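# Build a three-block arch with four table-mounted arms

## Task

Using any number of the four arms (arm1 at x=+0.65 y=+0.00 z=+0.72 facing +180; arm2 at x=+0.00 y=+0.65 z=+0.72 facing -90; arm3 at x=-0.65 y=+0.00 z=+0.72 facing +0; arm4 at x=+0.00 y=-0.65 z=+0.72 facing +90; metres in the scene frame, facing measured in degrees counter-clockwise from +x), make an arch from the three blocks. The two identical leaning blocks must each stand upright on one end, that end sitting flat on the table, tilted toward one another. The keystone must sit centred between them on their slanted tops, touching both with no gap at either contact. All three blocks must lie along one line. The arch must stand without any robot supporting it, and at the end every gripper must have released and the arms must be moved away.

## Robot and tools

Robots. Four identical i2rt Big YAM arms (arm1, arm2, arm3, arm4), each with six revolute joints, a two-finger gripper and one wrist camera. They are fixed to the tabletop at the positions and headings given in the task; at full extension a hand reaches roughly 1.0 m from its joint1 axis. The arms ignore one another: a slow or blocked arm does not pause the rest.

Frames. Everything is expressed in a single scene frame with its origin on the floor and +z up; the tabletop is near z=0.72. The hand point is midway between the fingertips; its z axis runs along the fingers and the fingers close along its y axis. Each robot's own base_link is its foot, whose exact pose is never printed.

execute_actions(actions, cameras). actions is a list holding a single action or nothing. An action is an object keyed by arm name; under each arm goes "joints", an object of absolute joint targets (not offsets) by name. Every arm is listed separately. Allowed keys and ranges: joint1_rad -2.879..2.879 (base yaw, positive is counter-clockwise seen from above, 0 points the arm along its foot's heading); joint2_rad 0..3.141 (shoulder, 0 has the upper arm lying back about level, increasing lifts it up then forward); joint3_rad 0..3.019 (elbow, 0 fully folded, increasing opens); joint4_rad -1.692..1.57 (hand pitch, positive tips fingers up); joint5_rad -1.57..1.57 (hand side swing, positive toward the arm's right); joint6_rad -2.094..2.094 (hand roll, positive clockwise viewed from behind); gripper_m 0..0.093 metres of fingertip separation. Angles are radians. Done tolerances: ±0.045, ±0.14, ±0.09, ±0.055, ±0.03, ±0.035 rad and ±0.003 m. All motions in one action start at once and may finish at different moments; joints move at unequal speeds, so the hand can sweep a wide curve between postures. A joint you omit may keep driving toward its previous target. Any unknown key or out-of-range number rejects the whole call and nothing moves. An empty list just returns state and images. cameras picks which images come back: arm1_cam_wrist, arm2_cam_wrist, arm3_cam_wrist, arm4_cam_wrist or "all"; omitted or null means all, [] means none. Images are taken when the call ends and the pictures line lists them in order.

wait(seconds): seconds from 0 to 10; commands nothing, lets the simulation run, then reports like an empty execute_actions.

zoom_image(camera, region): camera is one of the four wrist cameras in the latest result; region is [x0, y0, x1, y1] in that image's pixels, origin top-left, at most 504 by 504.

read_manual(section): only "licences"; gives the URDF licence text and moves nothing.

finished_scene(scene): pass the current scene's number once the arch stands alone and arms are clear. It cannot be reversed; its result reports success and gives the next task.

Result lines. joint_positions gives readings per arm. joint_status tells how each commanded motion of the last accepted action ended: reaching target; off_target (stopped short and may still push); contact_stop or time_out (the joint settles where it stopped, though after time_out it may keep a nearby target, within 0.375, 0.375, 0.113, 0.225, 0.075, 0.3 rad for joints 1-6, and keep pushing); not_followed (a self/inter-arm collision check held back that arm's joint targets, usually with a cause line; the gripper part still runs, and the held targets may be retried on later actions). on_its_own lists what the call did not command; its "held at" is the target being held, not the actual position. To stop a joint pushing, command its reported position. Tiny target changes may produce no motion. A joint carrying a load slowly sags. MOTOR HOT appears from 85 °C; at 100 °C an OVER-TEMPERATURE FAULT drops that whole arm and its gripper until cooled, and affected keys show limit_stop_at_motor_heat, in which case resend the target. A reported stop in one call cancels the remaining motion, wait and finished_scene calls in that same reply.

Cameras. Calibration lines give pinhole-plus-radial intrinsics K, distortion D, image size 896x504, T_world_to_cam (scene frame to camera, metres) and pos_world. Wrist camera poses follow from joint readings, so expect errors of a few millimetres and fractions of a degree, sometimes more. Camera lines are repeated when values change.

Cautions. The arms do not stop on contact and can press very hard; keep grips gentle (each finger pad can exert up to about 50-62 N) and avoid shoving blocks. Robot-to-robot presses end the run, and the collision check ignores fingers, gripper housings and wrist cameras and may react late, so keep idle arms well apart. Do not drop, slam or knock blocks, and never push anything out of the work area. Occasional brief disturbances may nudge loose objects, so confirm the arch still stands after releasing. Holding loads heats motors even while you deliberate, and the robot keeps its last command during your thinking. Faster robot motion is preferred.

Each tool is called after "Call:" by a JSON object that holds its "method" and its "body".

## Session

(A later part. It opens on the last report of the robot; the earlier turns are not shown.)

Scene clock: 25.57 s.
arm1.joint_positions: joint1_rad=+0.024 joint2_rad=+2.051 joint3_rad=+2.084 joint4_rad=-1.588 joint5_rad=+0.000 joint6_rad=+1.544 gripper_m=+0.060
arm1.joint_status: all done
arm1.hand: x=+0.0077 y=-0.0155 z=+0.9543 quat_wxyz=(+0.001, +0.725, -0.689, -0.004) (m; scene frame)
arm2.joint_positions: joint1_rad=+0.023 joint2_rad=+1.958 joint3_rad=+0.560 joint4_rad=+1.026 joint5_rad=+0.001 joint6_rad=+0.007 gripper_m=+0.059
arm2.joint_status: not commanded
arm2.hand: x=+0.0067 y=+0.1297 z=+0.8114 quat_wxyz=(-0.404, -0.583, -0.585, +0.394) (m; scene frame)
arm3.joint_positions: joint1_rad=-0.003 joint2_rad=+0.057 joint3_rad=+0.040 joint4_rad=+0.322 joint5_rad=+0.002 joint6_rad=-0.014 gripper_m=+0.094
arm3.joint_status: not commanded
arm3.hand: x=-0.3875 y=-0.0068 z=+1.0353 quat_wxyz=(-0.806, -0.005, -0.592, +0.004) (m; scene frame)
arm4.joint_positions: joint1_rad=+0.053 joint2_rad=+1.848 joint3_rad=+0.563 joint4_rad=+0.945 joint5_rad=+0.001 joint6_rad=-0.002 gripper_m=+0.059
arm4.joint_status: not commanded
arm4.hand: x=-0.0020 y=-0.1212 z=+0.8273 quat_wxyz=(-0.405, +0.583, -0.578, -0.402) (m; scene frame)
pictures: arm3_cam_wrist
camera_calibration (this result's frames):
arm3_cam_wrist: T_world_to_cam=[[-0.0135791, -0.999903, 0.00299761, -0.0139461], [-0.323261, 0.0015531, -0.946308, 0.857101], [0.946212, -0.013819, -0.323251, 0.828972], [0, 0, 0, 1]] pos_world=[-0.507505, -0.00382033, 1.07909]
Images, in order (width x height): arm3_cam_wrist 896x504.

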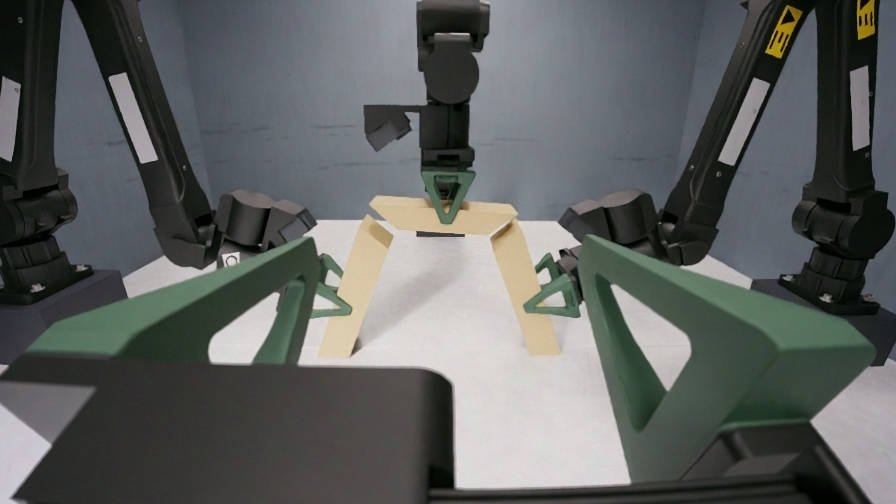

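Call:
{"method": "execute_actions", "body": {"actions": [{"arm1":{"joints":{"gripper_m":0.09}}}], "cameras": []}}

Call:
{"method": "execute_actions", "body": {"actions": [{"arm1":{"joints":{"joint2_rad":1.97}}}], "cameras": ["arm3_cam_wrist","arm1_cam_wrist"]}}

Call:
{"method": "zoom_image", "body": {"camera": "arm3_cam_wrist", "region": [310,150,590,370]}}

Scene clock: 26.93 s.
arm1.joint_positions: joint1_rad=+0.024 joint2_rad=+2.051 joint3_rad=+2.084 joint4_rad=-1.588 joint5_rad=+0.000 joint6_rad=+1.544 gripper_m=+0.090
arm1.joint_status: all done
arm1.hand: x=+0.0077 y=-0.0155 z=+0.9543 quat_wxyz=(+0.001, +0.725, -0.689, -0.004) (m; scene frame)
arm2.joint_positions: joint1_rad=+0.023 joint2_rad=+1.958 joint3_rad=+0.558 joint4_rad=+1.023 joint5_rad=+0.001 joint6_rad=+0.007 gripper_m=+0.059
arm2.joint_status: not commanded
arm2.hand: x=+0.0067 y=+0.1307 z=+0.8101 quat_wxyz=(-0.402, -0.584, -0.586, +0.392) (m; scene frame)
arm3.joint_positions: joint1_rad=-0.003 joint2_rad=+0.057 joint3_rad=+0.040 joint4_rad=+0.322 joint5_rad=+0.002 joint6_rad=-0.014 gripper_m=+0.094
arm3.joint_status: not commanded
arm3.hand: x=-0.3875 y=-0.0068 z=+1.0353 quat_wxyz=(-0.806, -0.005, -0.592, +0.004) (m; scene frame)
arm4.joint_positions: joint1_rad=+0.053 joint2_rad=+1.848 joint3_rad=+0.563 joint4_rad=+0.946 joint5_rad=+0.002 joint6_rad=+0.000 gripper_m=+0.059
arm4.joint_status: not commanded
arm4.hand: x=-0.0018 y=-0.1211 z=+0.8274 quat_wxyz=(-0.405, +0.582, -0.578, -0.403) (m; scene frame)
pictures: none
No camera images: the call's "cameras" was empty. Leave "cameras" out to get every camera's image.

Scene clock: 27.87 s.
arm1.joint_positions: joint1_rad=+0.024 joint2_rad=+1.958 joint3_rad=+2.084 joint4_rad=-1.588 joint5_rad=+0.000 joint6_rad=+1.544 gripper_m=+0.090
arm1.joint_status: all done
arm1.hand: x=+0.0164 y=-0.0155 z=+1.0115 quat_wxyz=(+0.034, +0.724, -0.688, -0.037) (m; scene frame)
arm2.joint_positions: joint1_rad=+0.023 joint2_rad=+1.958 joint3_rad=+0.558 joint4_rad=+1.023 joint5_rad=+0.001 joint6_rad=+0.007 gripper_m=+0.059
arm2.joint_status: not commanded
arm2.hand: x=+0.0067 y=+0.1307 z=+0.8101 quat_wxyz=(-0.402, -0.584, -0.586, +0.392) (m; scene frame)
arm3.joint_positions: joint1_rad=-0.003 joint2_rad=+0.057 joint3_rad=+0.040 joint4_rad=+0.322 joint5_rad=+0.002 joint6_rad=-0.014 gripper_m=+0.094
arm3.joint_status: not commanded
arm3.hand: x=-0.3875 y=-0.0068 z=+1.0353 quat_wxyz=(-0.806, -0.005, -0.592, +0.004) (m; scene frame)
arm4.joint_positions: joint1_rad=+0.053 joint2_rad=+1.848 joint3_rad=+0.563 joint4_rad=+0.946 joint5_rad=+0.002 joint6_rad=+0.000 gripper_m=+0.059
arm4.joint_status: not commanded
arm4.hand: x=-0.0018 y=-0.1211 z=+0.8274 quat_wxyz=(-0.405, +0.582, -0.578, -0.403) (m; scene frame)
pictures: arm1_cam_wrist, arm3_cam_wrist
camera_calibration (this result's frames):
arm1_cam_wrist: T_world_to_cam=[[0.99392, 0.0483996, -0.0988947, 0.0864641], [0.0969959, -0.809928, 0.578453, -0.594964], [-0.0521008, -0.584528, -0.809699, 0.934664], [0, 0, 0, 1]] pos_world=[0.0204674, 0.0602748, 1.10951]
arm3_cam_wrist: T_world_to_cam=[[-0.0135791, -0.999903, 0.00299761, -0.0139461], [-0.323261, 0.0015531, -0.946308, 0.857101], [0.946212, -0.013819, -0.323251, 0.828972], [0, 0, 0, 1]] pos_world=[-0.507505, -0.00382033, 1.07909]
Images, in order (width x height): arm1_cam_wrist 896x504, arm3_cam_wrist 896x504.

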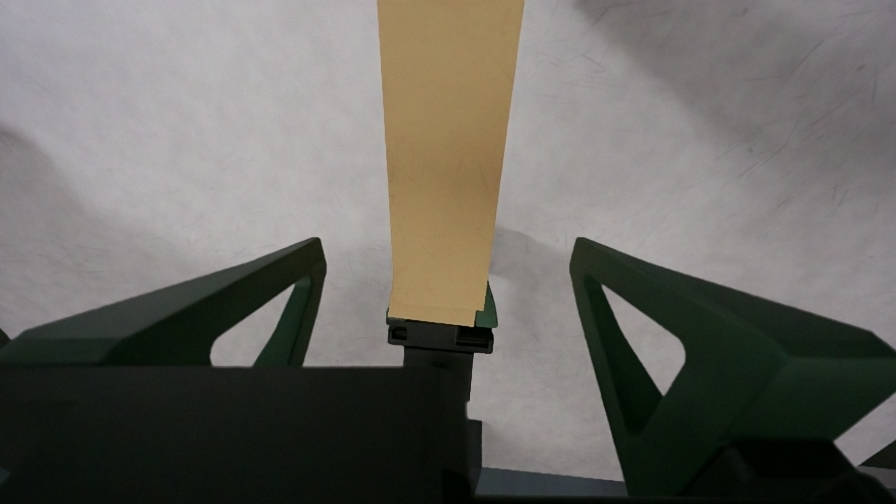

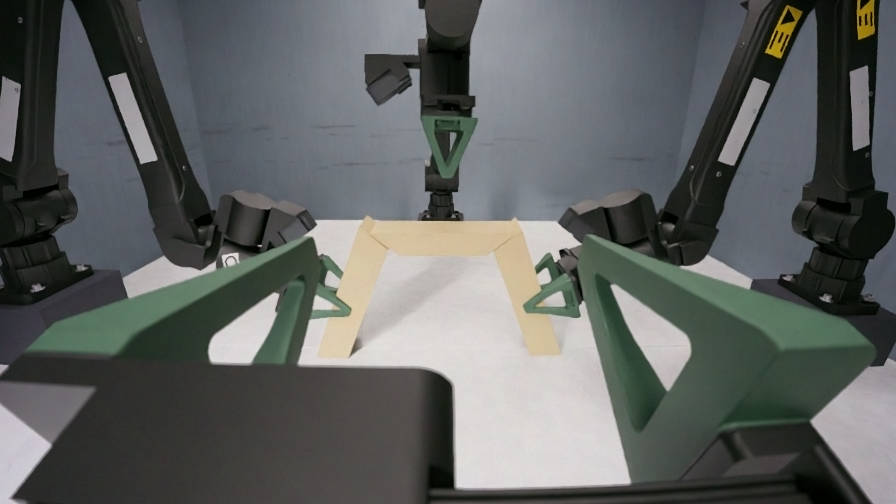

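Region (310, 150, 590, 370) of arm3_cam_wrist's 896x504 image, scaled by 1.800, with more detail than that image has; it fills the top 396 rows of this view, and the rest is white.

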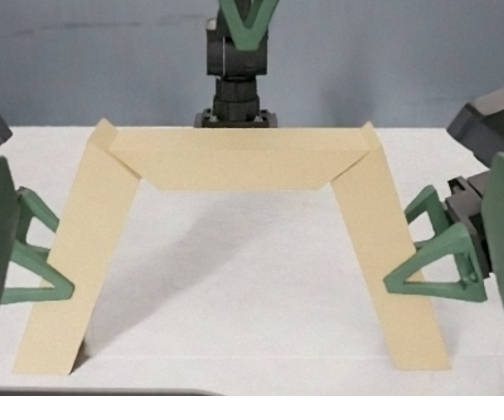

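Call:
{"method": "execute_actions", "body": {"actions": [{"arm2":{"joints":{"joint3_rad":0.605,"joint4_rad":1.0}},"arm4":{"joints":{"joint3_rad":0.61,"joint4_rad":0.92}}}], "cameras": ["arm3_cam_wrist"]}}

Call:
{"method": "zoom_image", "body": {"camera": "arm3_cam_wrist", "region": [310,150,590,370]}}

Scene clock: 29.53 s.
arm1.joint_positions: joint1_rad=+0.024 joint2_rad=+1.958 joint3_rad=+2.084 joint4_rad=-1.588 joint5_rad=+0.000 joint6_rad=+1.544 gripper_m=+0.090
arm1.joint_status: not commanded
arm1.hand: x=+0.0164 y=-0.0155 z=+1.0115 quat_wxyz=(+0.034, +0.724, -0.688, -0.037) (m; scene frame)
arm2.joint_positions: joint1_rad=+0.023 joint2_rad=+1.953 joint3_rad=+0.561 joint4_rad=+1.001 joint5_rad=+0.001 joint6_rad=+0.006 gripper_m=+0.059
arm2.joint_status: all done
arm2.hand: x=+0.0067 y=+0.1307 z=+0.8086 quat_wxyz=(-0.398, -0.587, -0.589, +0.388) (m; scene frame)
arm3.joint_positions: joint1_rad=-0.003 joint2_rad=+0.057 joint3_rad=+0.040 joint4_rad=+0.322 joint5_rad=+0.002 joint6_rad=-0.014 gripper_m=+0.094
arm3.joint_status: not commanded
arm3.hand: x=-0.3875 y=-0.0068 z=+1.0353 quat_wxyz=(-0.806, -0.005, -0.592, +0.004) (m; scene frame)
arm4.joint_positions: joint1_rad=+0.053 joint2_rad=+1.848 joint3_rad=+0.566 joint4_rad=+0.938 joint5_rad=+0.002 joint6_rad=+0.002 gripper_m=+0.059
arm4.joint_status: all done
arm4.hand: x=-0.0018 y=-0.1206 z=+0.8266 quat_wxyz=(-0.403, +0.583, -0.580, -0.402) (m; scene frame)
pictures: arm3_cam_wrist
camera_calibration (this result's frames):
arm3_cam_wrist: T_world_to_cam=[[-0.0135791, -0.999903, 0.00299761, -0.0139461], [-0.323261, 0.0015531, -0.946308, 0.857101], [0.946212, -0.013819, -0.323251, 0.828972], [0, 0, 0, 1]] pos_world=[-0.507505, -0.00382033, 1.07909]
Images, in order (width x height): arm3_cam_wrist 896x504.

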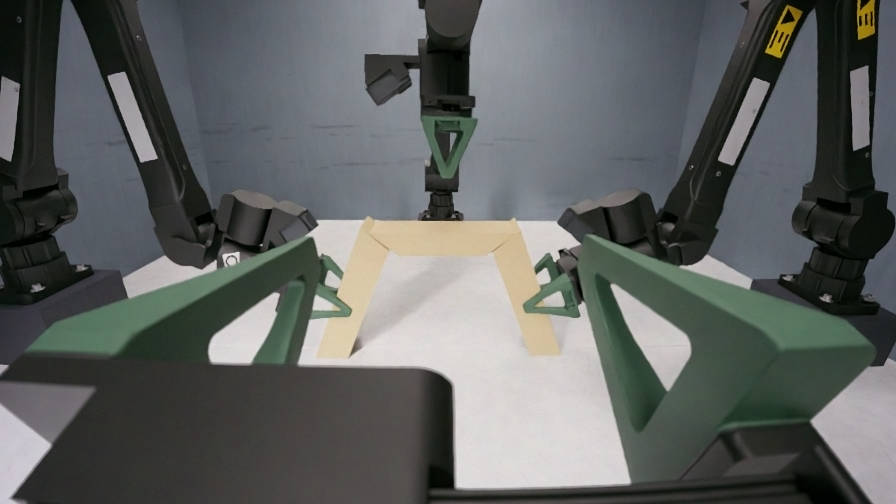

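Region (310, 150, 590, 370) of arm3_cam_wrist's 896x504 image, scaled by 1.800, with more detail than that image has; it fills the top 396 rows of this view, and the rest is white.

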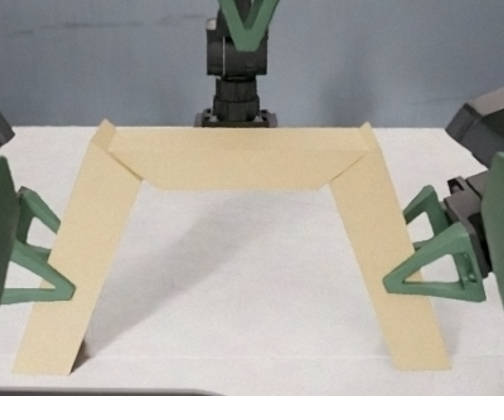

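Call:
{"method": "execute_actions", "body": {"actions": [{"arm2":{"joints":{"joint3_rad":0.65}},"arm4":{"joints":{"joint3_rad":0.65}}}], "cameras": ["arm3_cam_wrist"]}}

Call:
{"method": "zoom_image", "body": {"camera": "arm3_cam_wrist", "region": [310,150,590,370]}}

Scene clock: 30.83 s.
arm1.joint_positions: joint1_rad=+0.024 joint2_rad=+1.958 joint3_rad=+2.084 joint4_rad=-1.588 joint5_rad=+0.000 joint6_rad=+1.544 gripper_m=+0.090
arm1.joint_status: not commanded
arm1.hand: x=+0.0164 y=-0.0155 z=+1.0115 quat_wxyz=(+0.034, +0.724, -0.688, -0.037) (m; scene frame)
arm2.joint_positions: joint1_rad=+0.024 joint2_rad=+1.953 joint3_rad=+0.592 joint4_rad=+0.979 joint5_rad=+0.001 joint6_rad=+0.005 gripper_m=+0.059
arm2.joint_status: all done
arm2.hand: x=+0.0070 y=+0.1181 z=+0.8130 quat_wxyz=(-0.401, -0.584, -0.588, +0.391) (m; scene frame)
arm3.joint_positions: joint1_rad=-0.003 joint2_rad=+0.057 joint3_rad=+0.040 joint4_rad=+0.322 joint5_rad=+0.002 joint6_rad=-0.014 gripper_m=+0.094
arm3.joint_status: not commanded
arm3.hand: x=-0.3875 y=-0.0068 z=+1.0353 quat_wxyz=(-0.806, -0.005, -0.592, +0.004) (m; scene frame)
arm4.joint_positions: joint1_rad=+0.053 joint2_rad=+1.855 joint3_rad=+0.594 joint4_rad=+0.917 joint5_rad=+0.001 joint6_rad=+0.002 gripper_m=+0.059
arm4.joint_status: all done
arm4.hand: x=-0.0021 y=-0.1104 z=+0.8280 quat_wxyz=(-0.403, +0.583, -0.579, -0.403) (m; scene frame)
pictures: arm3_cam_wrist
camera_calibration (this result's frames):
arm3_cam_wrist: T_world_to_cam=[[-0.0135791, -0.999903, 0.00299761, -0.0139461], [-0.323261, 0.0015531, -0.946308, 0.857101], [0.946212, -0.013819, -0.323251, 0.828972], [0, 0, 0, 1]] pos_world=[-0.507505, -0.00382033, 1.07909]
Images, in order (width x height): arm3_cam_wrist 896x504.

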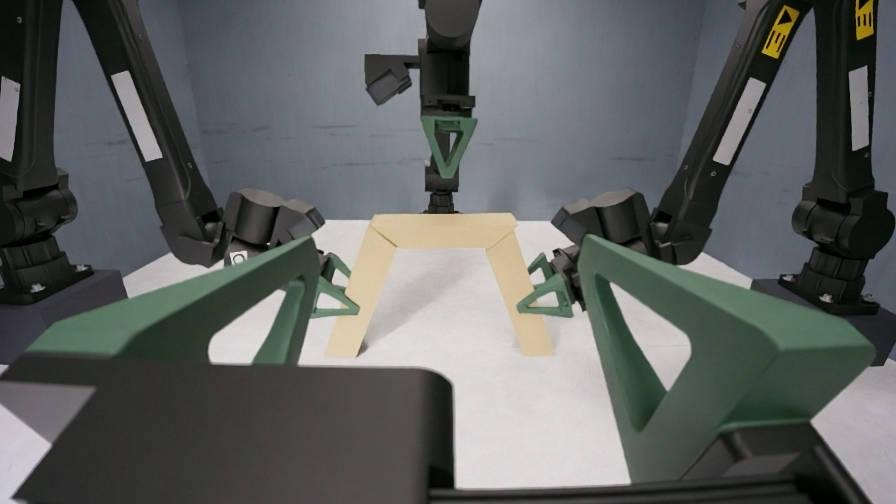

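Region (310, 150, 590, 370) of arm3_cam_wrist's 896x504 image, scaled by 1.800, with more detail than that image has; it fills the top 396 rows of this view, and the rest is white.

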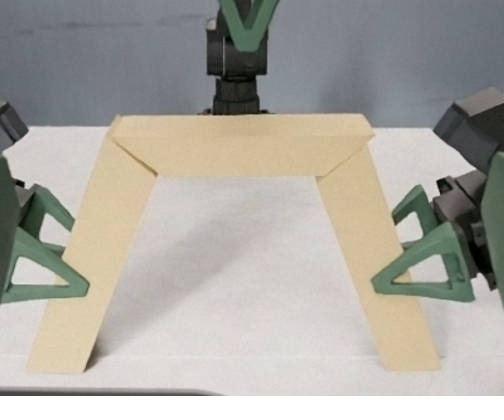

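Call:
{"method": "execute_actions", "body": {"actions": [{"arm1":{"joints":{"joint1_rad":0.15,"joint6_rad":1.69,"gripper_m":0.092}}}], "cameras": ["arm1_cam_wrist"]}}

Call:
{"method": "execute_actions", "body": {"actions": [{"arm1":{"joints":{"joint2_rad":2.085}}}], "cameras": ["arm1_cam_wrist","arm3_cam_wrist"]}}

Scene clock: 32.87 s.
arm1.joint_positions: joint1_rad=+0.151 joint2_rad=+1.958 joint3_rad=+2.084 joint4_rad=-1.588 joint5_rad=+0.000 joint6_rad=+1.674 gripper_m=+0.092
arm1.joint_status: all done
arm1.hand: x=+0.0235 y=-0.0962 z=+1.0112 quat_wxyz=(+0.038, +0.723, -0.689, -0.031) (m; scene frame)
arm2.joint_positions: joint1_rad=+0.024 joint2_rad=+1.953 joint3_rad=+0.592 joint4_rad=+0.979 joint5_rad=+0.001 joint6_rad=+0.005 gripper_m=+0.059
arm2.joint_status: not commanded
arm2.hand: x=+0.0070 y=+0.1181 z=+0.8130 quat_wxyz=(-0.401, -0.584, -0.588, +0.391) (m; scene frame)
arm3.joint_positions: joint1_rad=-0.003 joint2_rad=+0.057 joint3_rad=+0.040 joint4_rad=+0.322 joint5_rad=+0.002 joint6_rad=-0.014 gripper_m=+0.094
arm3.joint_status: not commanded
arm3.hand: x=-0.3875 y=-0.0068 z=+1.0353 quat_wxyz=(-0.806, -0.005, -0.592, +0.004) (m; scene frame)
arm4.joint_positions: joint1_rad=+0.053 joint2_rad=+1.855 joint3_rad=+0.594 joint4_rad=+0.917 joint5_rad=+0.001 joint6_rad=+0.002 gripper_m=+0.059
arm4.joint_status: not commanded
arm4.hand: x=-0.0021 y=-0.1104 z=+0.8280 quat_wxyz=(-0.403, +0.583, -0.579, -0.403) (m; scene frame)
pictures: arm1_cam_wrist
camera_calibration (this result's frames):
arm1_cam_wrist: T_world_to_cam=[[0.994105, 0.0457519, -0.0982925, 0.0825021], [0.0952478, -0.801635, 0.590178, -0.671815], [-0.0517929, -0.596061, -0.801267, 0.878008], [0, 0, 0, 1]] pos_world=[0.0274477, -0.0189785, 1.10812]
Images, in order (width x height): arm1_cam_wrist 896x504.

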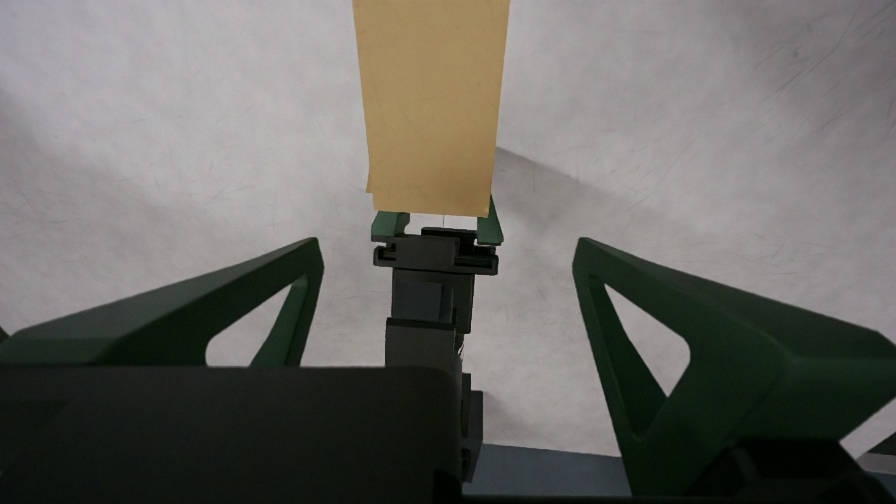

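Scene clock: 33.87 s.
arm1.joint_positions: joint1_rad=+0.151 joint2_rad=+2.093 joint3_rad=+2.084 joint4_rad=-1.588 joint5_rad=+0.000 joint6_rad=+1.674 gripper_m=+0.092
arm1.joint_status: all done
arm1.hand: x=+0.0125 y=-0.0976 z=+0.9276 quat_wxyz=(-0.015, +0.724, -0.690, +0.010) (m; scene frame)
arm2.joint_positions: joint1_rad=+0.024 joint2_rad=+1.953 joint3_rad=+0.592 joint4_rad=+0.979 joint5_rad=+0.001 joint6_rad=+0.005 gripper_m=+0.059
arm2.joint_status: not commanded
arm2.hand: x=+0.0070 y=+0.1181 z=+0.8130 quat_wxyz=(-0.401, -0.584, -0.588, +0.391) (m; scene frame)
arm3.joint_positions: joint1_rad=-0.003 joint2_rad=+0.057 joint3_rad=+0.040 joint4_rad=+0.322 joint5_rad=+0.002 joint6_rad=-0.014 gripper_m=+0.094
arm3.joint_status: not commanded
arm3.hand: x=-0.3875 y=-0.0068 z=+1.0353 quat_wxyz=(-0.806, -0.005, -0.592, +0.004) (m; scene frame)
arm4.joint_positions: joint1_rad=+0.053 joint2_rad=+1.855 joint3_rad=+0.594 joint4_rad=+0.917 joint5_rad=+0.001 joint6_rad=+0.002 gripper_m=+0.059
arm4.joint_status: not commanded
arm4.hand: x=-0.0021 y=-0.1104 z=+0.8280 quat_wxyz=(-0.403, +0.583, -0.579, -0.403) (m; scene frame)
pictures: arm1_cam_wrist, arm3_cam_wrist
camera_calibration (this result's frames):
arm1_cam_wrist: T_world_to_cam=[[0.99833, 0.0456093, 0.035456, -0.0389059], [0.0165262, -0.813574, 0.581226, -0.614441], [0.0553554, -0.57967, -0.812969, 0.820719], [0, 0, 0, 1]] pos_world=[0.00356409, -0.0223732, 1.02573]
arm3_cam_wrist: T_world_to_cam=[[-0.0135791, -0.999903, 0.00299761, -0.0139461], [-0.323261, 0.0015531, -0.946308, 0.857101], [0.946212, -0.013819, -0.323251, 0.828972], [0, 0, 0, 1]] pos_world=[-0.507505, -0.00382033, 1.07909]
Images, in order (width x height): arm1_cam_wrist 896x504, arm3_cam_wrist 896x504.

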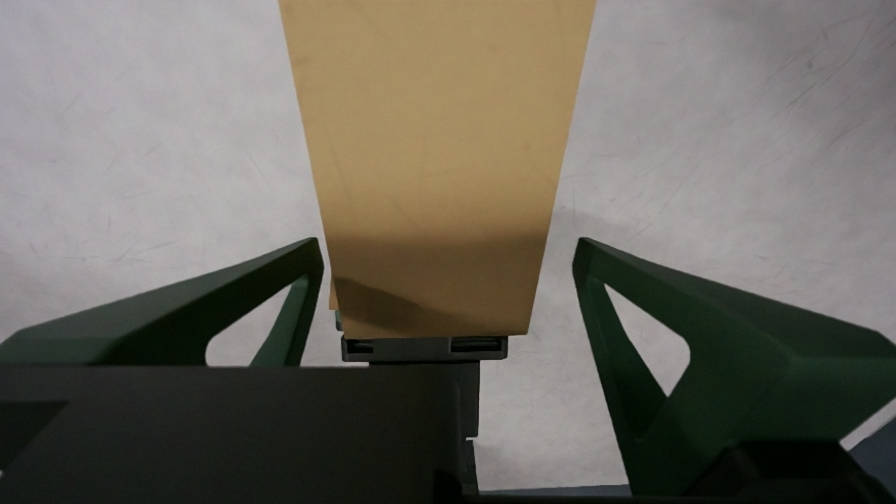

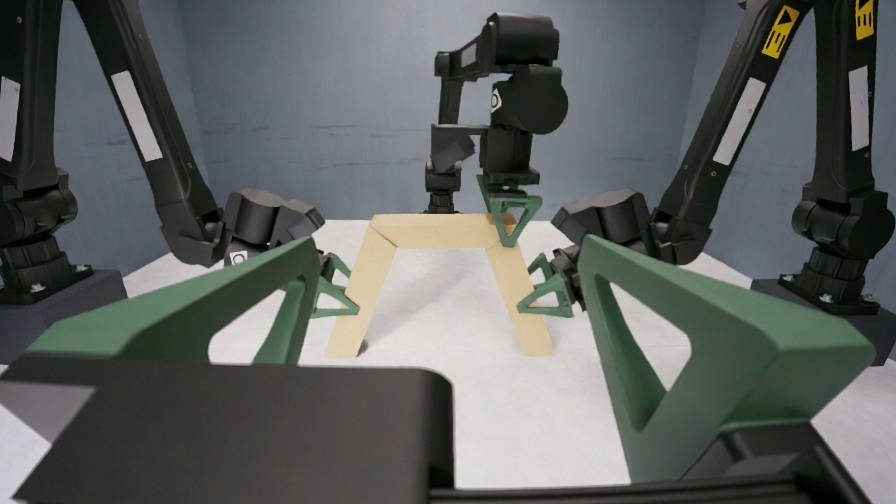

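Call:
{"method": "execute_actions", "body": {"actions": [{"arm1":{"joints":{"gripper_m":0.03}}}], "cameras": []}}

Call:
{"method": "execute_actions", "body": {"actions": [{"arm1":{"joints":{"gripper_m":0.092}}}], "cameras": []}}

Call:
{"method": "execute_actions", "body": {"actions": [{"arm1":{"joints":{"joint2_rad":1.97}}}], "cameras": []}}

Call:
{"method": "execute_actions", "body": {"actions": [{"arm1":{"joints":{"joint1_rad":-0.1,"joint6_rad":1.44}}}], "cameras": []}}

Call:
{"method": "execute_actions", "body": {"actions": [{"arm1":{"joints":{"joint2_rad":2.085}}}], "cameras": ["arm1_cam_wrist","arm3_cam_wrist"]}}

Scene clock: 35.57 s.
arm1.joint_positions: joint1_rad=+0.151 joint2_rad=+2.093 joint3_rad=+2.084 joint4_rad=-1.572 joint5_rad=+0.003 joint6_rad=+1.679 gripper_m=+0.060
arm1.joint_status: gripper_m off_target (ended at +0.060, target +0.030)
arm1.hand: x=+0.0085 y=-0.0972 z=+0.9278 quat_wxyz=(-0.009, +0.722, -0.692, +0.004) (m; scene frame)
arm2.joint_positions: joint1_rad=+0.024 joint2_rad=+1.953 joint3_rad=+0.592 joint4_rad=+0.979 joint5_rad=+0.001 joint6_rad=+0.003 gripper_m=+0.059
arm2.joint_status: not commanded
arm2.hand: x=+0.0070 y=+0.1182 z=+0.8128 quat_wxyz=(-0.400, -0.584, -0.588, +0.391) (m; scene frame)
arm3.joint_positions: joint1_rad=-0.003 joint2_rad=+0.057 joint3_rad=+0.040 joint4_rad=+0.322 joint5_rad=+0.002 joint6_rad=-0.014 gripper_m=+0.094
arm3.joint_status: not commanded
arm3.hand: x=-0.3875 y=-0.0068 z=+1.0353 quat_wxyz=(-0.806, -0.005, -0.592, +0.004) (m; scene frame)
arm4.joint_positions: joint1_rad=+0.049 joint2_rad=+1.858 joint3_rad=+0.599 joint4_rad=+0.915 joint5_rad=+0.006 joint6_rad=+0.019 gripper_m=+0.059
arm4.joint_status: not commanded
arm4.hand: x=+0.0013 y=-0.1084 z=+0.8277 quat_wxyz=(-0.402, +0.576, -0.587, -0.403) (m; scene frame)
pictures: none
No camera images: the call's "cameras" was empty. Leave "cameras" out to get every camera's image.

Scene clock: 36.20 s.
arm1.joint_positions: joint1_rad=+0.151 joint2_rad=+2.093 joint3_rad=+2.084 joint4_rad=-1.572 joint5_rad=+0.002 joint6_rad=+1.679 gripper_m=+0.092
arm1.joint_status: all done
arm1.hand: x=+0.0085 y=-0.0972 z=+0.9278 quat_wxyz=(-0.009, +0.722, -0.692, +0.004) (m; scene frame)
arm2.joint_positions: joint1_rad=+0.024 joint2_rad=+1.953 joint3_rad=+0.592 joint4_rad=+0.979 joint5_rad=+0.001 joint6_rad=+0.003 gripper_m=+0.059
arm2.joint_status: not commanded
arm2.hand: x=+0.0070 y=+0.1182 z=+0.8128 quat_wxyz=(-0.400, -0.584, -0.588, +0.391) (m; scene frame)
arm3.joint_positions: joint1_rad=-0.003 joint2_rad=+0.057 joint3_rad=+0.040 joint4_rad=+0.322 joint5_rad=+0.002 joint6_rad=-0.014 gripper_m=+0.094
arm3.joint_status: not commanded
arm3.hand: x=-0.3875 y=-0.0068 z=+1.0353 quat_wxyz=(-0.806, -0.005, -0.592, +0.004) (m; scene frame)
arm4.joint_positions: joint1_rad=+0.049 joint2_rad=+1.858 joint3_rad=+0.600 joint4_rad=+0.915 joint5_rad=+0.006 joint6_rad=+0.018 gripper_m=+0.059
arm4.joint_status: not commanded
arm4.hand: x=+0.0012 y=-0.1082 z=+0.8278 quat_wxyz=(-0.403, +0.576, -0.586, -0.403) (m; scene frame)
pictures: none
No camera images: the call's "cameras" was empty. Leave "cameras" out to get every camera's image.

Scene clock: 37.27 s.
arm1.joint_positions: joint1_rad=+0.151 joint2_rad=+1.949 joint3_rad=+2.084 joint4_rad=-1.572 joint5_rad=+0.002 joint6_rad=+1.679 gripper_m=+0.092
arm1.joint_status: all done
arm1.hand: x=+0.0205 y=-0.0958 z=+1.0173 quat_wxyz=(+0.048, +0.721, -0.691, -0.040) (m; scene frame)
arm2.joint_positions: joint1_rad=+0.024 joint2_rad=+1.953 joint3_rad=+0.592 joint4_rad=+0.979 joint5_rad=+0.001 joint6_rad=+0.003 gripper_m=+0.059
arm2.joint_status: not commanded
arm2.hand: x=+0.0070 y=+0.1182 z=+0.8128 quat_wxyz=(-0.400, -0.584, -0.588, +0.391) (m; scene frame)
arm3.joint_positions: joint1_rad=-0.003 joint2_rad=+0.057 joint3_rad=+0.040 joint4_rad=+0.322 joint5_rad=+0.002 joint6_rad=-0.014 gripper_m=+0.094
arm3.joint_status: not commanded
arm3.hand: x=-0.3875 y=-0.0068 z=+1.0353 quat_wxyz=(-0.806, -0.005, -0.592, +0.004) (m; scene frame)
arm4.joint_positions: joint1_rad=+0.049 joint2_rad=+1.858 joint3_rad=+0.600 joint4_rad=+0.915 joint5_rad=+0.006 joint6_rad=+0.018 gripper_m=+0.059
arm4.joint_status: not commanded
arm4.hand: x=+0.0012 y=-0.1082 z=+0.8278 quat_wxyz=(-0.403, +0.576, -0.586, -0.403) (m; scene frame)
pictures: none
No camera images: the call's "cameras" was empty. Leave "cameras" out to get every camera's image.

Scene clock: 38.63 s.
arm1.joint_positions: joint1_rad=-0.095 joint2_rad=+1.949 joint3_rad=+2.084 joint4_rad=-1.572 joint5_rad=+0.001 joint6_rad=+1.456 gripper_m=+0.092
arm1.joint_status: all done
arm1.hand: x=+0.0163 y=+0.0597 z=+1.0179 quat_wxyz=(+0.037, +0.713, -0.699, -0.051) (m; scene frame)
arm2.joint_positions: joint1_rad=+0.024 joint2_rad=+1.953 joint3_rad=+0.592 joint4_rad=+0.979 joint5_rad=+0.001 joint6_rad=+0.003 gripper_m=+0.059
arm2.joint_status: not commanded
arm2.hand: x=+0.0070 y=+0.1182 z=+0.8128 quat_wxyz=(-0.400, -0.584, -0.588, +0.391) (m; scene frame)
arm3.joint_positions: joint1_rad=-0.003 joint2_rad=+0.057 joint3_rad=+0.040 joint4_rad=+0.322 joint5_rad=+0.002 joint6_rad=-0.014 gripper_m=+0.094
arm3.joint_status: not commanded
arm3.hand: x=-0.3875 y=-0.0068 z=+1.0353 quat_wxyz=(-0.806, -0.005, -0.592, +0.004) (m; scene frame)
arm4.joint_positions: joint1_rad=+0.049 joint2_rad=+1.858 joint3_rad=+0.600 joint4_rad=+0.915 joint5_rad=+0.006 joint6_rad=+0.018 gripper_m=+0.059
arm4.joint_status: not commanded
arm4.hand: x=+0.0012 y=-0.1082 z=+0.8278 quat_wxyz=(-0.403, +0.576, -0.586, -0.403) (m; scene frame)
pictures: none
No camera images: the call's "cameras" was empty. Leave "cameras" out to get every camera's image.

Scene clock: 39.67 s.
arm1.joint_positions: joint1_rad=-0.095 joint2_rad=+2.094 joint3_rad=+2.084 joint4_rad=-1.572 joint5_rad=+0.001 joint6_rad=+1.456 gripper_m=+0.092
arm1.joint_status: all done
arm1.hand: x=+0.0042 y=+0.0613 z=+0.9275 quat_wxyz=(-0.009, +0.714, -0.700, +0.006) (m; scene frame)
arm2.joint_positions: joint1_rad=+0.024 joint2_rad=+1.953 joint3_rad=+0.592 joint4_rad=+0.979 joint5_rad=+0.001 joint6_rad=+0.003 gripper_m=+0.059
arm2.joint_status: not commanded
arm2.hand: x=+0.0070 y=+0.1182 z=+0.8128 quat_wxyz=(-0.400, -0.584, -0.588, +0.391) (m; scene frame)
arm3.joint_positions: joint1_rad=-0.003 joint2_rad=+0.057 joint3_rad=+0.040 joint4_rad=+0.322 joint5_rad=+0.002 joint6_rad=-0.014 gripper_m=+0.094
arm3.joint_status: not commanded
arm3.hand: x=-0.3875 y=-0.0068 z=+1.0353 quat_wxyz=(-0.806, -0.005, -0.592, +0.004) (m; scene frame)
arm4.joint_positions: joint1_rad=+0.049 joint2_rad=+1.858 joint3_rad=+0.600 joint4_rad=+0.915 joint5_rad=+0.006 joint6_rad=+0.018 gripper_m=+0.059
arm4.joint_status: not commanded
arm4.hand: x=+0.0012 y=-0.1082 z=+0.8278 quat_wxyz=(-0.403, +0.576, -0.586, -0.403) (m; scene frame)
pictures: arm1_cam_wrist, arm3_cam_wrist
camera_calibration (this result's frames):
arm1_cam_wrist: T_world_to_cam=[[0.99962, 0.0182804, 0.0206243, -0.0224182], [0.00282138, -0.812299, 0.583235, -0.486778], [0.0274149, -0.582955, -0.812042, 0.912634], [0, 0, 0, 1]] pos_world=[-0.00123669, 0.137026, 1.02547]
arm3_cam_wrist: T_world_to_cam=[[-0.0135791, -0.999903, 0.00299761, -0.0139461], [-0.323261, 0.0015531, -0.946308, 0.857101], [0.946212, -0.013819, -0.323251, 0.828972], [0, 0, 0, 1]] pos_world=[-0.507505, -0.00382033, 1.07909]
Images, in order (width x height): arm1_cam_wrist 896x504, arm3_cam_wrist 896x504.

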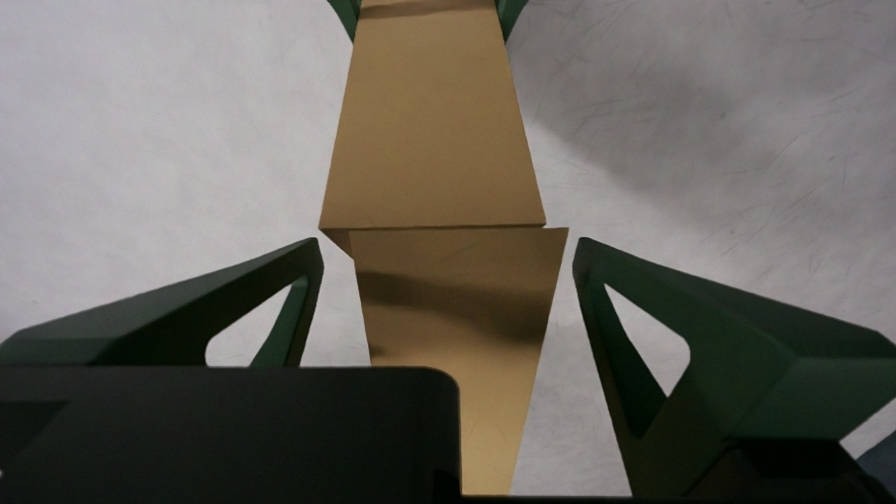

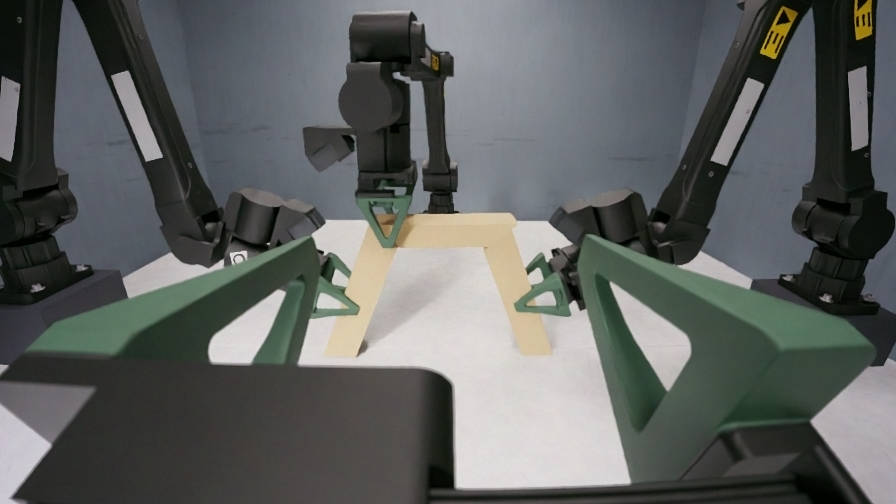

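Call:
{"method": "execute_actions", "body": {"actions": [{"arm1":{"joints":{"joint1_rad":-0.13}}}], "cameras": []}}

Call:
{"method": "execute_actions", "body": {"actions": [{"arm1":{"joints":{"gripper_m":0.03}}}], "cameras": ["arm1_cam_wrist"]}}

Call:
{"method": "execute_actions", "body": {"actions": [{"arm1":{"joints":{"gripper_m":0.092}}}], "cameras": ["arm1_cam_wrist","arm3_cam_wrist"]}}

Scene clock: 41.00 s.
arm1.joint_positions: joint1_rad=-0.131 joint2_rad=+2.094 joint3_rad=+2.084 joint4_rad=-1.572 joint5_rad=+0.001 joint6_rad=+1.456 gripper_m=+0.092
arm1.joint_status: all done
arm1.hand: x=+0.0069 y=+0.0847 z=+0.9276 quat_wxyz=(-0.009, +0.701, -0.713, +0.006) (m; scene frame)
arm2.joint_positions: joint1_rad=+0.024 joint2_rad=+1.953 joint3_rad=+0.592 joint4_rad=+0.979 joint5_rad=+0.001 joint6_rad=+0.003 gripper_m=+0.059
arm2.joint_status: not commanded
arm2.hand: x=+0.0070 y=+0.1182 z=+0.8128 quat_wxyz=(-0.400, -0.584, -0.588, +0.391) (m; scene frame)
arm3.joint_positions: joint1_rad=-0.003 joint2_rad=+0.057 joint3_rad=+0.040 joint4_rad=+0.322 joint5_rad=+0.002 joint6_rad=-0.014 gripper_m=+0.094
arm3.joint_status: not commanded
arm3.hand: x=-0.3875 y=-0.0068 z=+1.0353 quat_wxyz=(-0.806, -0.005, -0.592, +0.004) (m; scene frame)
arm4.joint_positions: joint1_rad=+0.049 joint2_rad=+1.858 joint3_rad=+0.600 joint4_rad=+0.915 joint5_rad=+0.006 joint6_rad=+0.018 gripper_m=+0.059
arm4.joint_status: not commanded
arm4.hand: x=+0.0012 y=-0.1082 z=+0.8278 quat_wxyz=(-0.403, +0.576, -0.586, -0.403) (m; scene frame)
pictures: none
No camera images: the call's "cameras" was empty. Leave "cameras" out to get every camera's image.

Scene clock: 41.63 s.
arm1.joint_positions: joint1_rad=-0.131 joint2_rad=+2.094 joint3_rad=+2.084 joint4_rad=-1.566 joint5_rad=-0.002 joint6_rad=+1.451 gripper_m=+0.059
arm1.joint_status: gripper_m off_target (ended at +0.059, target +0.030)
arm1.hand: x=+0.0055 y=+0.0844 z=+0.9276 quat_wxyz=(-0.006, +0.703, -0.711, +0.004) (m; scene frame)
arm2.joint_positions: joint1_rad=+0.032 joint2_rad=+1.953 joint3_rad=+0.592 joint4_rad=+0.977 joint5_rad=-0.002 joint6_rad=-0.004 gripper_m=+0.059
arm2.joint_status: not commanded
arm2.hand: x=+0.0123 y=+0.1182 z=+0.8127 quat_wxyz=(-0.401, -0.579, -0.594, +0.390) (m; scene frame)
arm3.joint_positions: joint1_rad=-0.003 joint2_rad=+0.057 joint3_rad=+0.040 joint4_rad=+0.322 joint5_rad=+0.002 joint6_rad=-0.014 gripper_m=+0.094
arm3.joint_status: not commanded
arm3.hand: x=-0.3875 y=-0.0068 z=+1.0353 quat_wxyz=(-0.806, -0.005, -0.592, +0.004) (m; scene frame)
arm4.joint_positions: joint1_rad=+0.049 joint2_rad=+1.858 joint3_rad=+0.601 joint4_rad=+0.915 joint5_rad=+0.005 joint6_rad=+0.015 gripper_m=+0.059
arm4.joint_status: not commanded
arm4.hand: x=+0.0010 y=-0.1079 z=+0.8281 quat_wxyz=(-0.403, +0.577, -0.585, -0.403) (m; scene frame)
pictures: arm1_cam_wrist
camera_calibration (this result's frames):
arm1_cam_wrist: T_world_to_cam=[[0.999805, -0.0129768, 0.0148699, -0.0161782], [-0.0192229, -0.810985, 0.584751, -0.46948], [0.00447105, -0.584923, -0.811077, 0.925539], [0, 0, 0, 1]] pos_world=[0.00301214, 0.160418, 1.02545]
Images, in order (width x height): arm1_cam_wrist 896x504.

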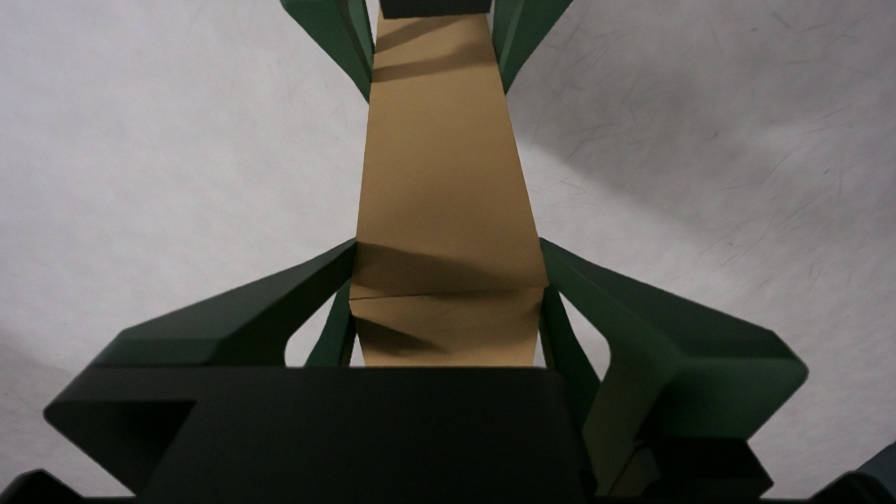

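Scene clock: 42.27 s.
arm1.joint_positions: joint1_rad=-0.131 joint2_rad=+2.094 joint3_rad=+2.084 joint4_rad=-1.566 joint5_rad=-0.002 joint6_rad=+1.451 gripper_m=+0.092
arm1.joint_status: all done
arm1.hand: x=+0.0055 y=+0.0844 z=+0.9276 quat_wxyz=(-0.006, +0.703, -0.711, +0.004) (m; scene frame)
arm2.joint_positions: joint1_rad=+0.032 joint2_rad=+1.953 joint3_rad=+0.592 joint4_rad=+0.977 joint5_rad=-0.002 joint6_rad=-0.004 gripper_m=+0.059
arm2.joint_status: not commanded
arm2.hand: x=+0.0123 y=+0.1182 z=+0.8127 quat_wxyz=(-0.401, -0.579, -0.594, +0.390) (m; scene frame)
arm3.joint_positions: joint1_rad=-0.003 joint2_rad=+0.057 joint3_rad=+0.040 joint4_rad=+0.322 joint5_rad=+0.002 joint6_rad=-0.014 gripper_m=+0.094
arm3.joint_status: not commanded
arm3.hand: x=-0.3875 y=-0.0068 z=+1.0353 quat_wxyz=(-0.806, -0.005, -0.592, +0.004) (m; scene frame)
arm4.joint_positions: joint1_rad=+0.049 joint2_rad=+1.858 joint3_rad=+0.601 joint4_rad=+0.915 joint5_rad=+0.004 joint6_rad=+0.014 gripper_m=+0.059
arm4.joint_status: not commanded
arm4.hand: x=+0.0009 y=-0.1079 z=+0.8281 quat_wxyz=(-0.403, +0.577, -0.585, -0.403) (m; scene frame)
pictures: arm1_cam_wrist, arm3_cam_wrist
camera_calibration (this result's frames):
arm1_cam_wrist: T_world_to_cam=[[0.999805, -0.0129768, 0.0148699, -0.0161782], [-0.0192229, -0.810985, 0.584751, -0.46948], [0.00447105, -0.584923, -0.811077, 0.925539], [0, 0, 0, 1]] pos_world=[0.00301214, 0.160418, 1.02545]
arm3_cam_wrist: T_world_to_cam=[[-0.0135791, -0.999903, 0.00299761, -0.0139461], [-0.323261, 0.0015531, -0.946308, 0.857101], [0.946212, -0.013819, -0.323251, 0.828972], [0, 0, 0, 1]] pos_world=[-0.507505, -0.00382033, 1.07909]
Images, in order (width x height): arm1_cam_wrist 896x504, arm3_cam_wrist 896x504.

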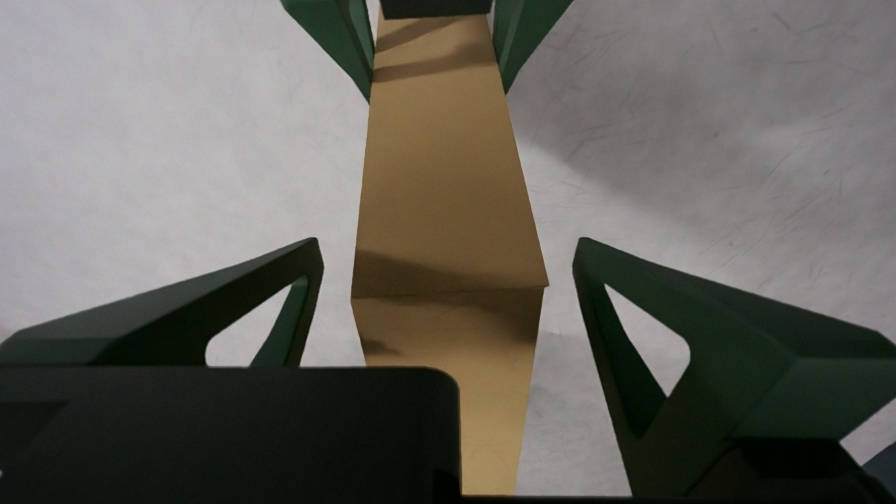

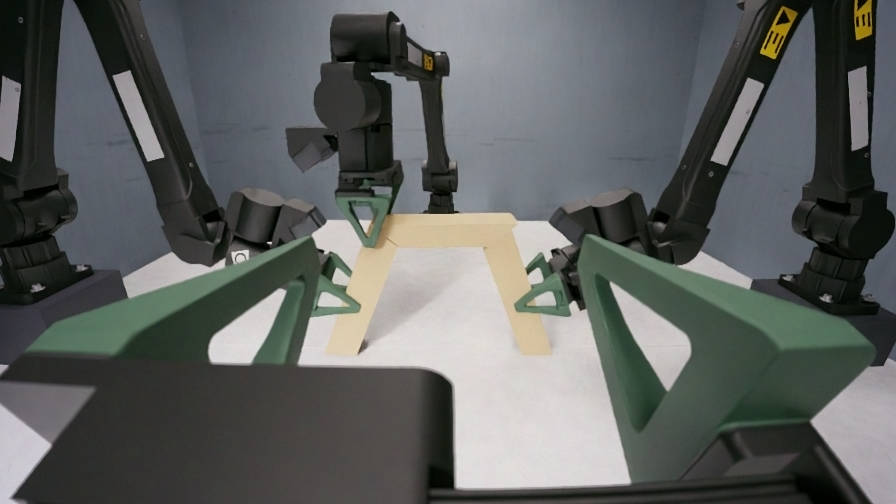

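Aligned. Lift, then release legs.

Call:
{"method": "execute_actions", "body": {"actions": [{"arm1":{"joints":{"joint2_rad":1.85}},"arm2":{"joints":{"gripper_m":0.09}},"arm4":{"joints":{"gripper_m":0.09}}}], "cameras": ["arm3_cam_wrist"]}}

Call:
{"method": "zoom_image", "body": {"camera": "arm3_cam_wrist", "region": [310,150,590,370]}}

Scene clock: 44.00 s.
arm1.joint_positions: joint1_rad=-0.131 joint2_rad=+1.844 joint3_rad=+2.082 joint4_rad=-1.566 joint5_rad=-0.002 joint6_rad=+1.451 gripper_m=+0.092
arm1.joint_status: all done
arm1.hand: x=+0.0349 y=+0.0797 z=+1.0812 quat_wxyz=(+0.070, +0.699, -0.706, -0.093) (m; scene frame)
arm2.joint_positions: joint1_rad=+0.032 joint2_rad=+1.943 joint3_rad=+0.627 joint4_rad=+0.984 joint5_rad=-0.002 joint6_rad=-0.004 gripper_m=+0.090
arm2.joint_status: all done
arm2.hand: x=+0.0126 y=+0.1003 z=+0.8306 quat_wxyz=(-0.416, -0.568, -0.583, +0.405) (m; scene frame)
arm3.joint_positions: joint1_rad=-0.003 joint2_rad=+0.057 joint3_rad=+0.040 joint4_rad=+0.322 joint5_rad=+0.002 joint6_rad=-0.014 gripper_m=+0.094
arm3.joint_status: not commanded
arm3.hand: x=-0.3875 y=-0.0068 z=+1.0353 quat_wxyz=(-0.806, -0.005, -0.592, +0.004) (m; scene frame)
arm4.joint_positions: joint1_rad=+0.049 joint2_rad=+1.858 joint3_rad=+0.623 joint4_rad=+0.915 joint5_rad=+0.003 joint6_rad=+0.013 gripper_m=+0.090
arm4.joint_status: all done
arm4.hand: x=+0.0007 y=-0.0980 z=+0.8357 quat_wxyz=(-0.409, +0.573, -0.580, -0.410) (m; scene frame)
pictures: arm3_cam_wrist
camera_calibration (this result's frames):
arm3_cam_wrist: T_world_to_cam=[[-0.0135791, -0.999903, 0.00299761, -0.0139461], [-0.323261, 0.0015531, -0.946308, 0.857101], [0.946212, -0.013819, -0.323251, 0.828972], [0, 0, 0, 1]] pos_world=[-0.507505, -0.00382033, 1.07909]
Images, in order (width x height): arm3_cam_wrist 896x504.

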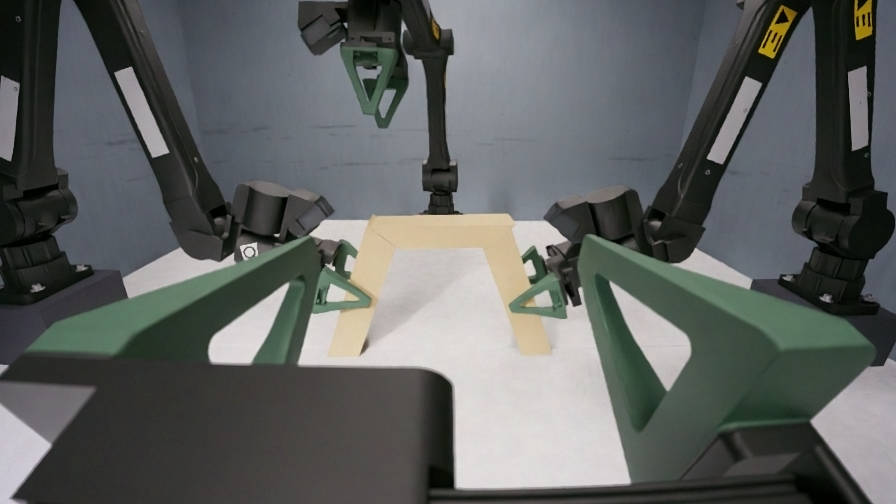

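Region (310, 150, 590, 370) of arm3_cam_wrist's 896x504 image, scaled by 1.800, with more detail than that image has; it fills the top 396 rows of this view, and the rest is white.

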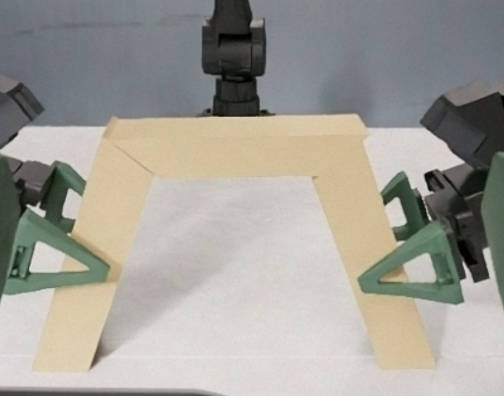

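Looks good. Retreat.

Call:
{"method": "execute_actions", "body": {"actions": [{"arm2":{"joints":{"joint2_rad":1.75,"joint3_rad":0.45}},"arm4":{"joints":{"joint2_rad":1.68,"joint3_rad":0.43}},"arm1":{"joints":{"joint2_rad":1.5}}}], "cameras": []}}

Call:
{"method": "execute_actions", "body": {"actions": [{"arm2":{"joints":{"joint2_rad":1.0,"joint3_rad":0.4,"joint4_rad":0}},"arm4":{"joints":{"joint2_rad":1.0,"joint3_rad":0.4,"joint4_rad":0}},"arm1":{"joints":{"joint2_rad":1.0,"joint3_rad":1.2,"joint4_rad":-1.4}}}], "cameras": ["arm3_cam_wrist"]}}

Call:
{"method": "zoom_image", "body": {"camera": "arm3_cam_wrist", "region": [310,150,590,370]}}

Scene clock: 46.43 s.
arm1.joint_positions: joint1_rad=-0.131 joint2_rad=+1.507 joint3_rad=+2.087 joint4_rad=-1.566 joint5_rad=-0.002 joint6_rad=+1.451 gripper_m=+0.092
arm1.joint_status: all done
arm1.hand: x=+0.1311 y=+0.0660 z=+1.2707 quat_wxyz=(+0.173, +0.675, -0.681, -0.226) (m; scene frame)
arm2.joint_positions: joint1_rad=+0.032 joint2_rad=+1.746 joint3_rad=+0.455 joint4_rad=+0.986 joint5_rad=-0.002 joint6_rad=-0.004 gripper_m=+0.090
arm2.joint_status: all done
arm2.hand: x=+0.0111 y=+0.1574 z=+0.8722 quat_wxyz=(-0.424, -0.563, -0.578, +0.412) (m; scene frame)
arm3.joint_positions: joint1_rad=-0.003 joint2_rad=+0.057 joint3_rad=+0.040 joint4_rad=+0.322 joint5_rad=+0.002 joint6_rad=-0.014 gripper_m=+0.094
arm3.joint_status: not commanded
arm3.hand: x=-0.3875 y=-0.0068 z=+1.0353 quat_wxyz=(-0.806, -0.005, -0.592, +0.004) (m; scene frame)
arm4.joint_positions: joint1_rad=+0.049 joint2_rad=+1.686 joint3_rad=+0.435 joint4_rad=+0.915 joint5_rad=+0.003 joint6_rad=+0.013 gripper_m=+0.090
arm4.joint_status: all done
arm4.hand: x=+0.0006 y=-0.1659 z=+0.8556 quat_wxyz=(-0.405, +0.576, -0.583, -0.405) (m; scene frame)
pictures: none
No camera images: the call's "cameras" was empty. Leave "cameras" out to get every camera's image.

Scene clock: 48.07 s.
arm1.joint_positions: joint1_rad=-0.131 joint2_rad=+1.007 joint3_rad=+1.193 joint4_rad=-1.419 joint5_rad=-0.002 joint6_rad=+1.451 gripper_m=+0.092
arm1.joint_status: all done
arm1.hand: x=+0.3183 y=+0.0424 z=+1.0809 quat_wxyz=(+0.099, +0.694, -0.701, -0.131) (m; scene frame)
arm2.joint_positions: joint1_rad=+0.032 joint2_rad=+1.003 joint3_rad=+0.399 joint4_rad=+0.007 joint5_rad=-0.002 joint6_rad=-0.004 gripper_m=+0.090
arm2.joint_status: all done
arm2.hand: x=+0.0084 y=+0.2588 z=+0.9530 quat_wxyz=(-0.336, -0.617, -0.633, +0.325) (m; scene frame)
arm3.joint_positions: joint1_rad=-0.003 joint2_rad=+0.057 joint3_rad=+0.040 joint4_rad=+0.322 joint5_rad=+0.002 joint6_rad=-0.014 gripper_m=+0.094
arm3.joint_status: not commanded
arm3.hand: x=-0.3875 y=-0.0068 z=+1.0353 quat_wxyz=(-0.806, -0.005, -0.592, +0.004) (m; scene frame)
arm4.joint_positions: joint1_rad=+0.049 joint2_rad=+1.008 joint3_rad=+0.401 joint4_rad=+0.006 joint5_rad=+0.003 joint6_rad=+0.013 gripper_m=+0.090
arm4.joint_status: all done
arm4.hand: x=+0.0002 y=-0.2561 z=+0.9320 quat_wxyz=(-0.325, +0.624, -0.632, -0.324) (m; scene frame)
pictures: arm3_cam_wrist
camera_calibration (this result's frames):
arm3_cam_wrist: T_world_to_cam=[[-0.0135791, -0.999903, 0.00299761, -0.0139461], [-0.323261, 0.0015531, -0.946308, 0.857101], [0.946212, -0.013819, -0.323251, 0.828972], [0, 0, 0, 1]] pos_world=[-0.507505, -0.00382033, 1.07909]
Images, in order (width x height): arm3_cam_wrist 896x504.

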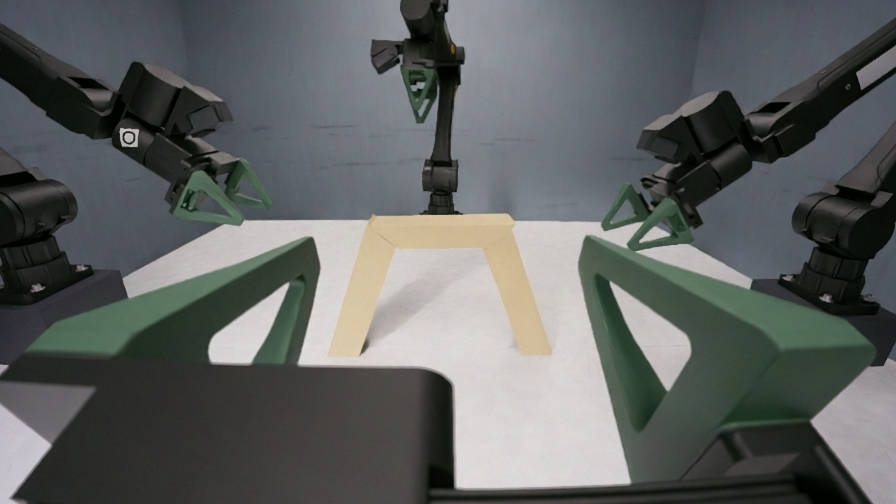

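Region (310, 150, 590, 370) of arm3_cam_wrist's 896x504 image, scaled by 1.800, with more detail than that image has; it fills the top 396 rows of this view, and the rest is white.

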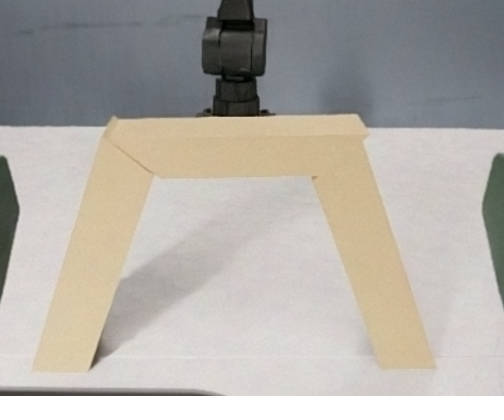

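Call:
{"method": "finished_scene", "body": {"scene": 2}}

The scene is finished: the task was done.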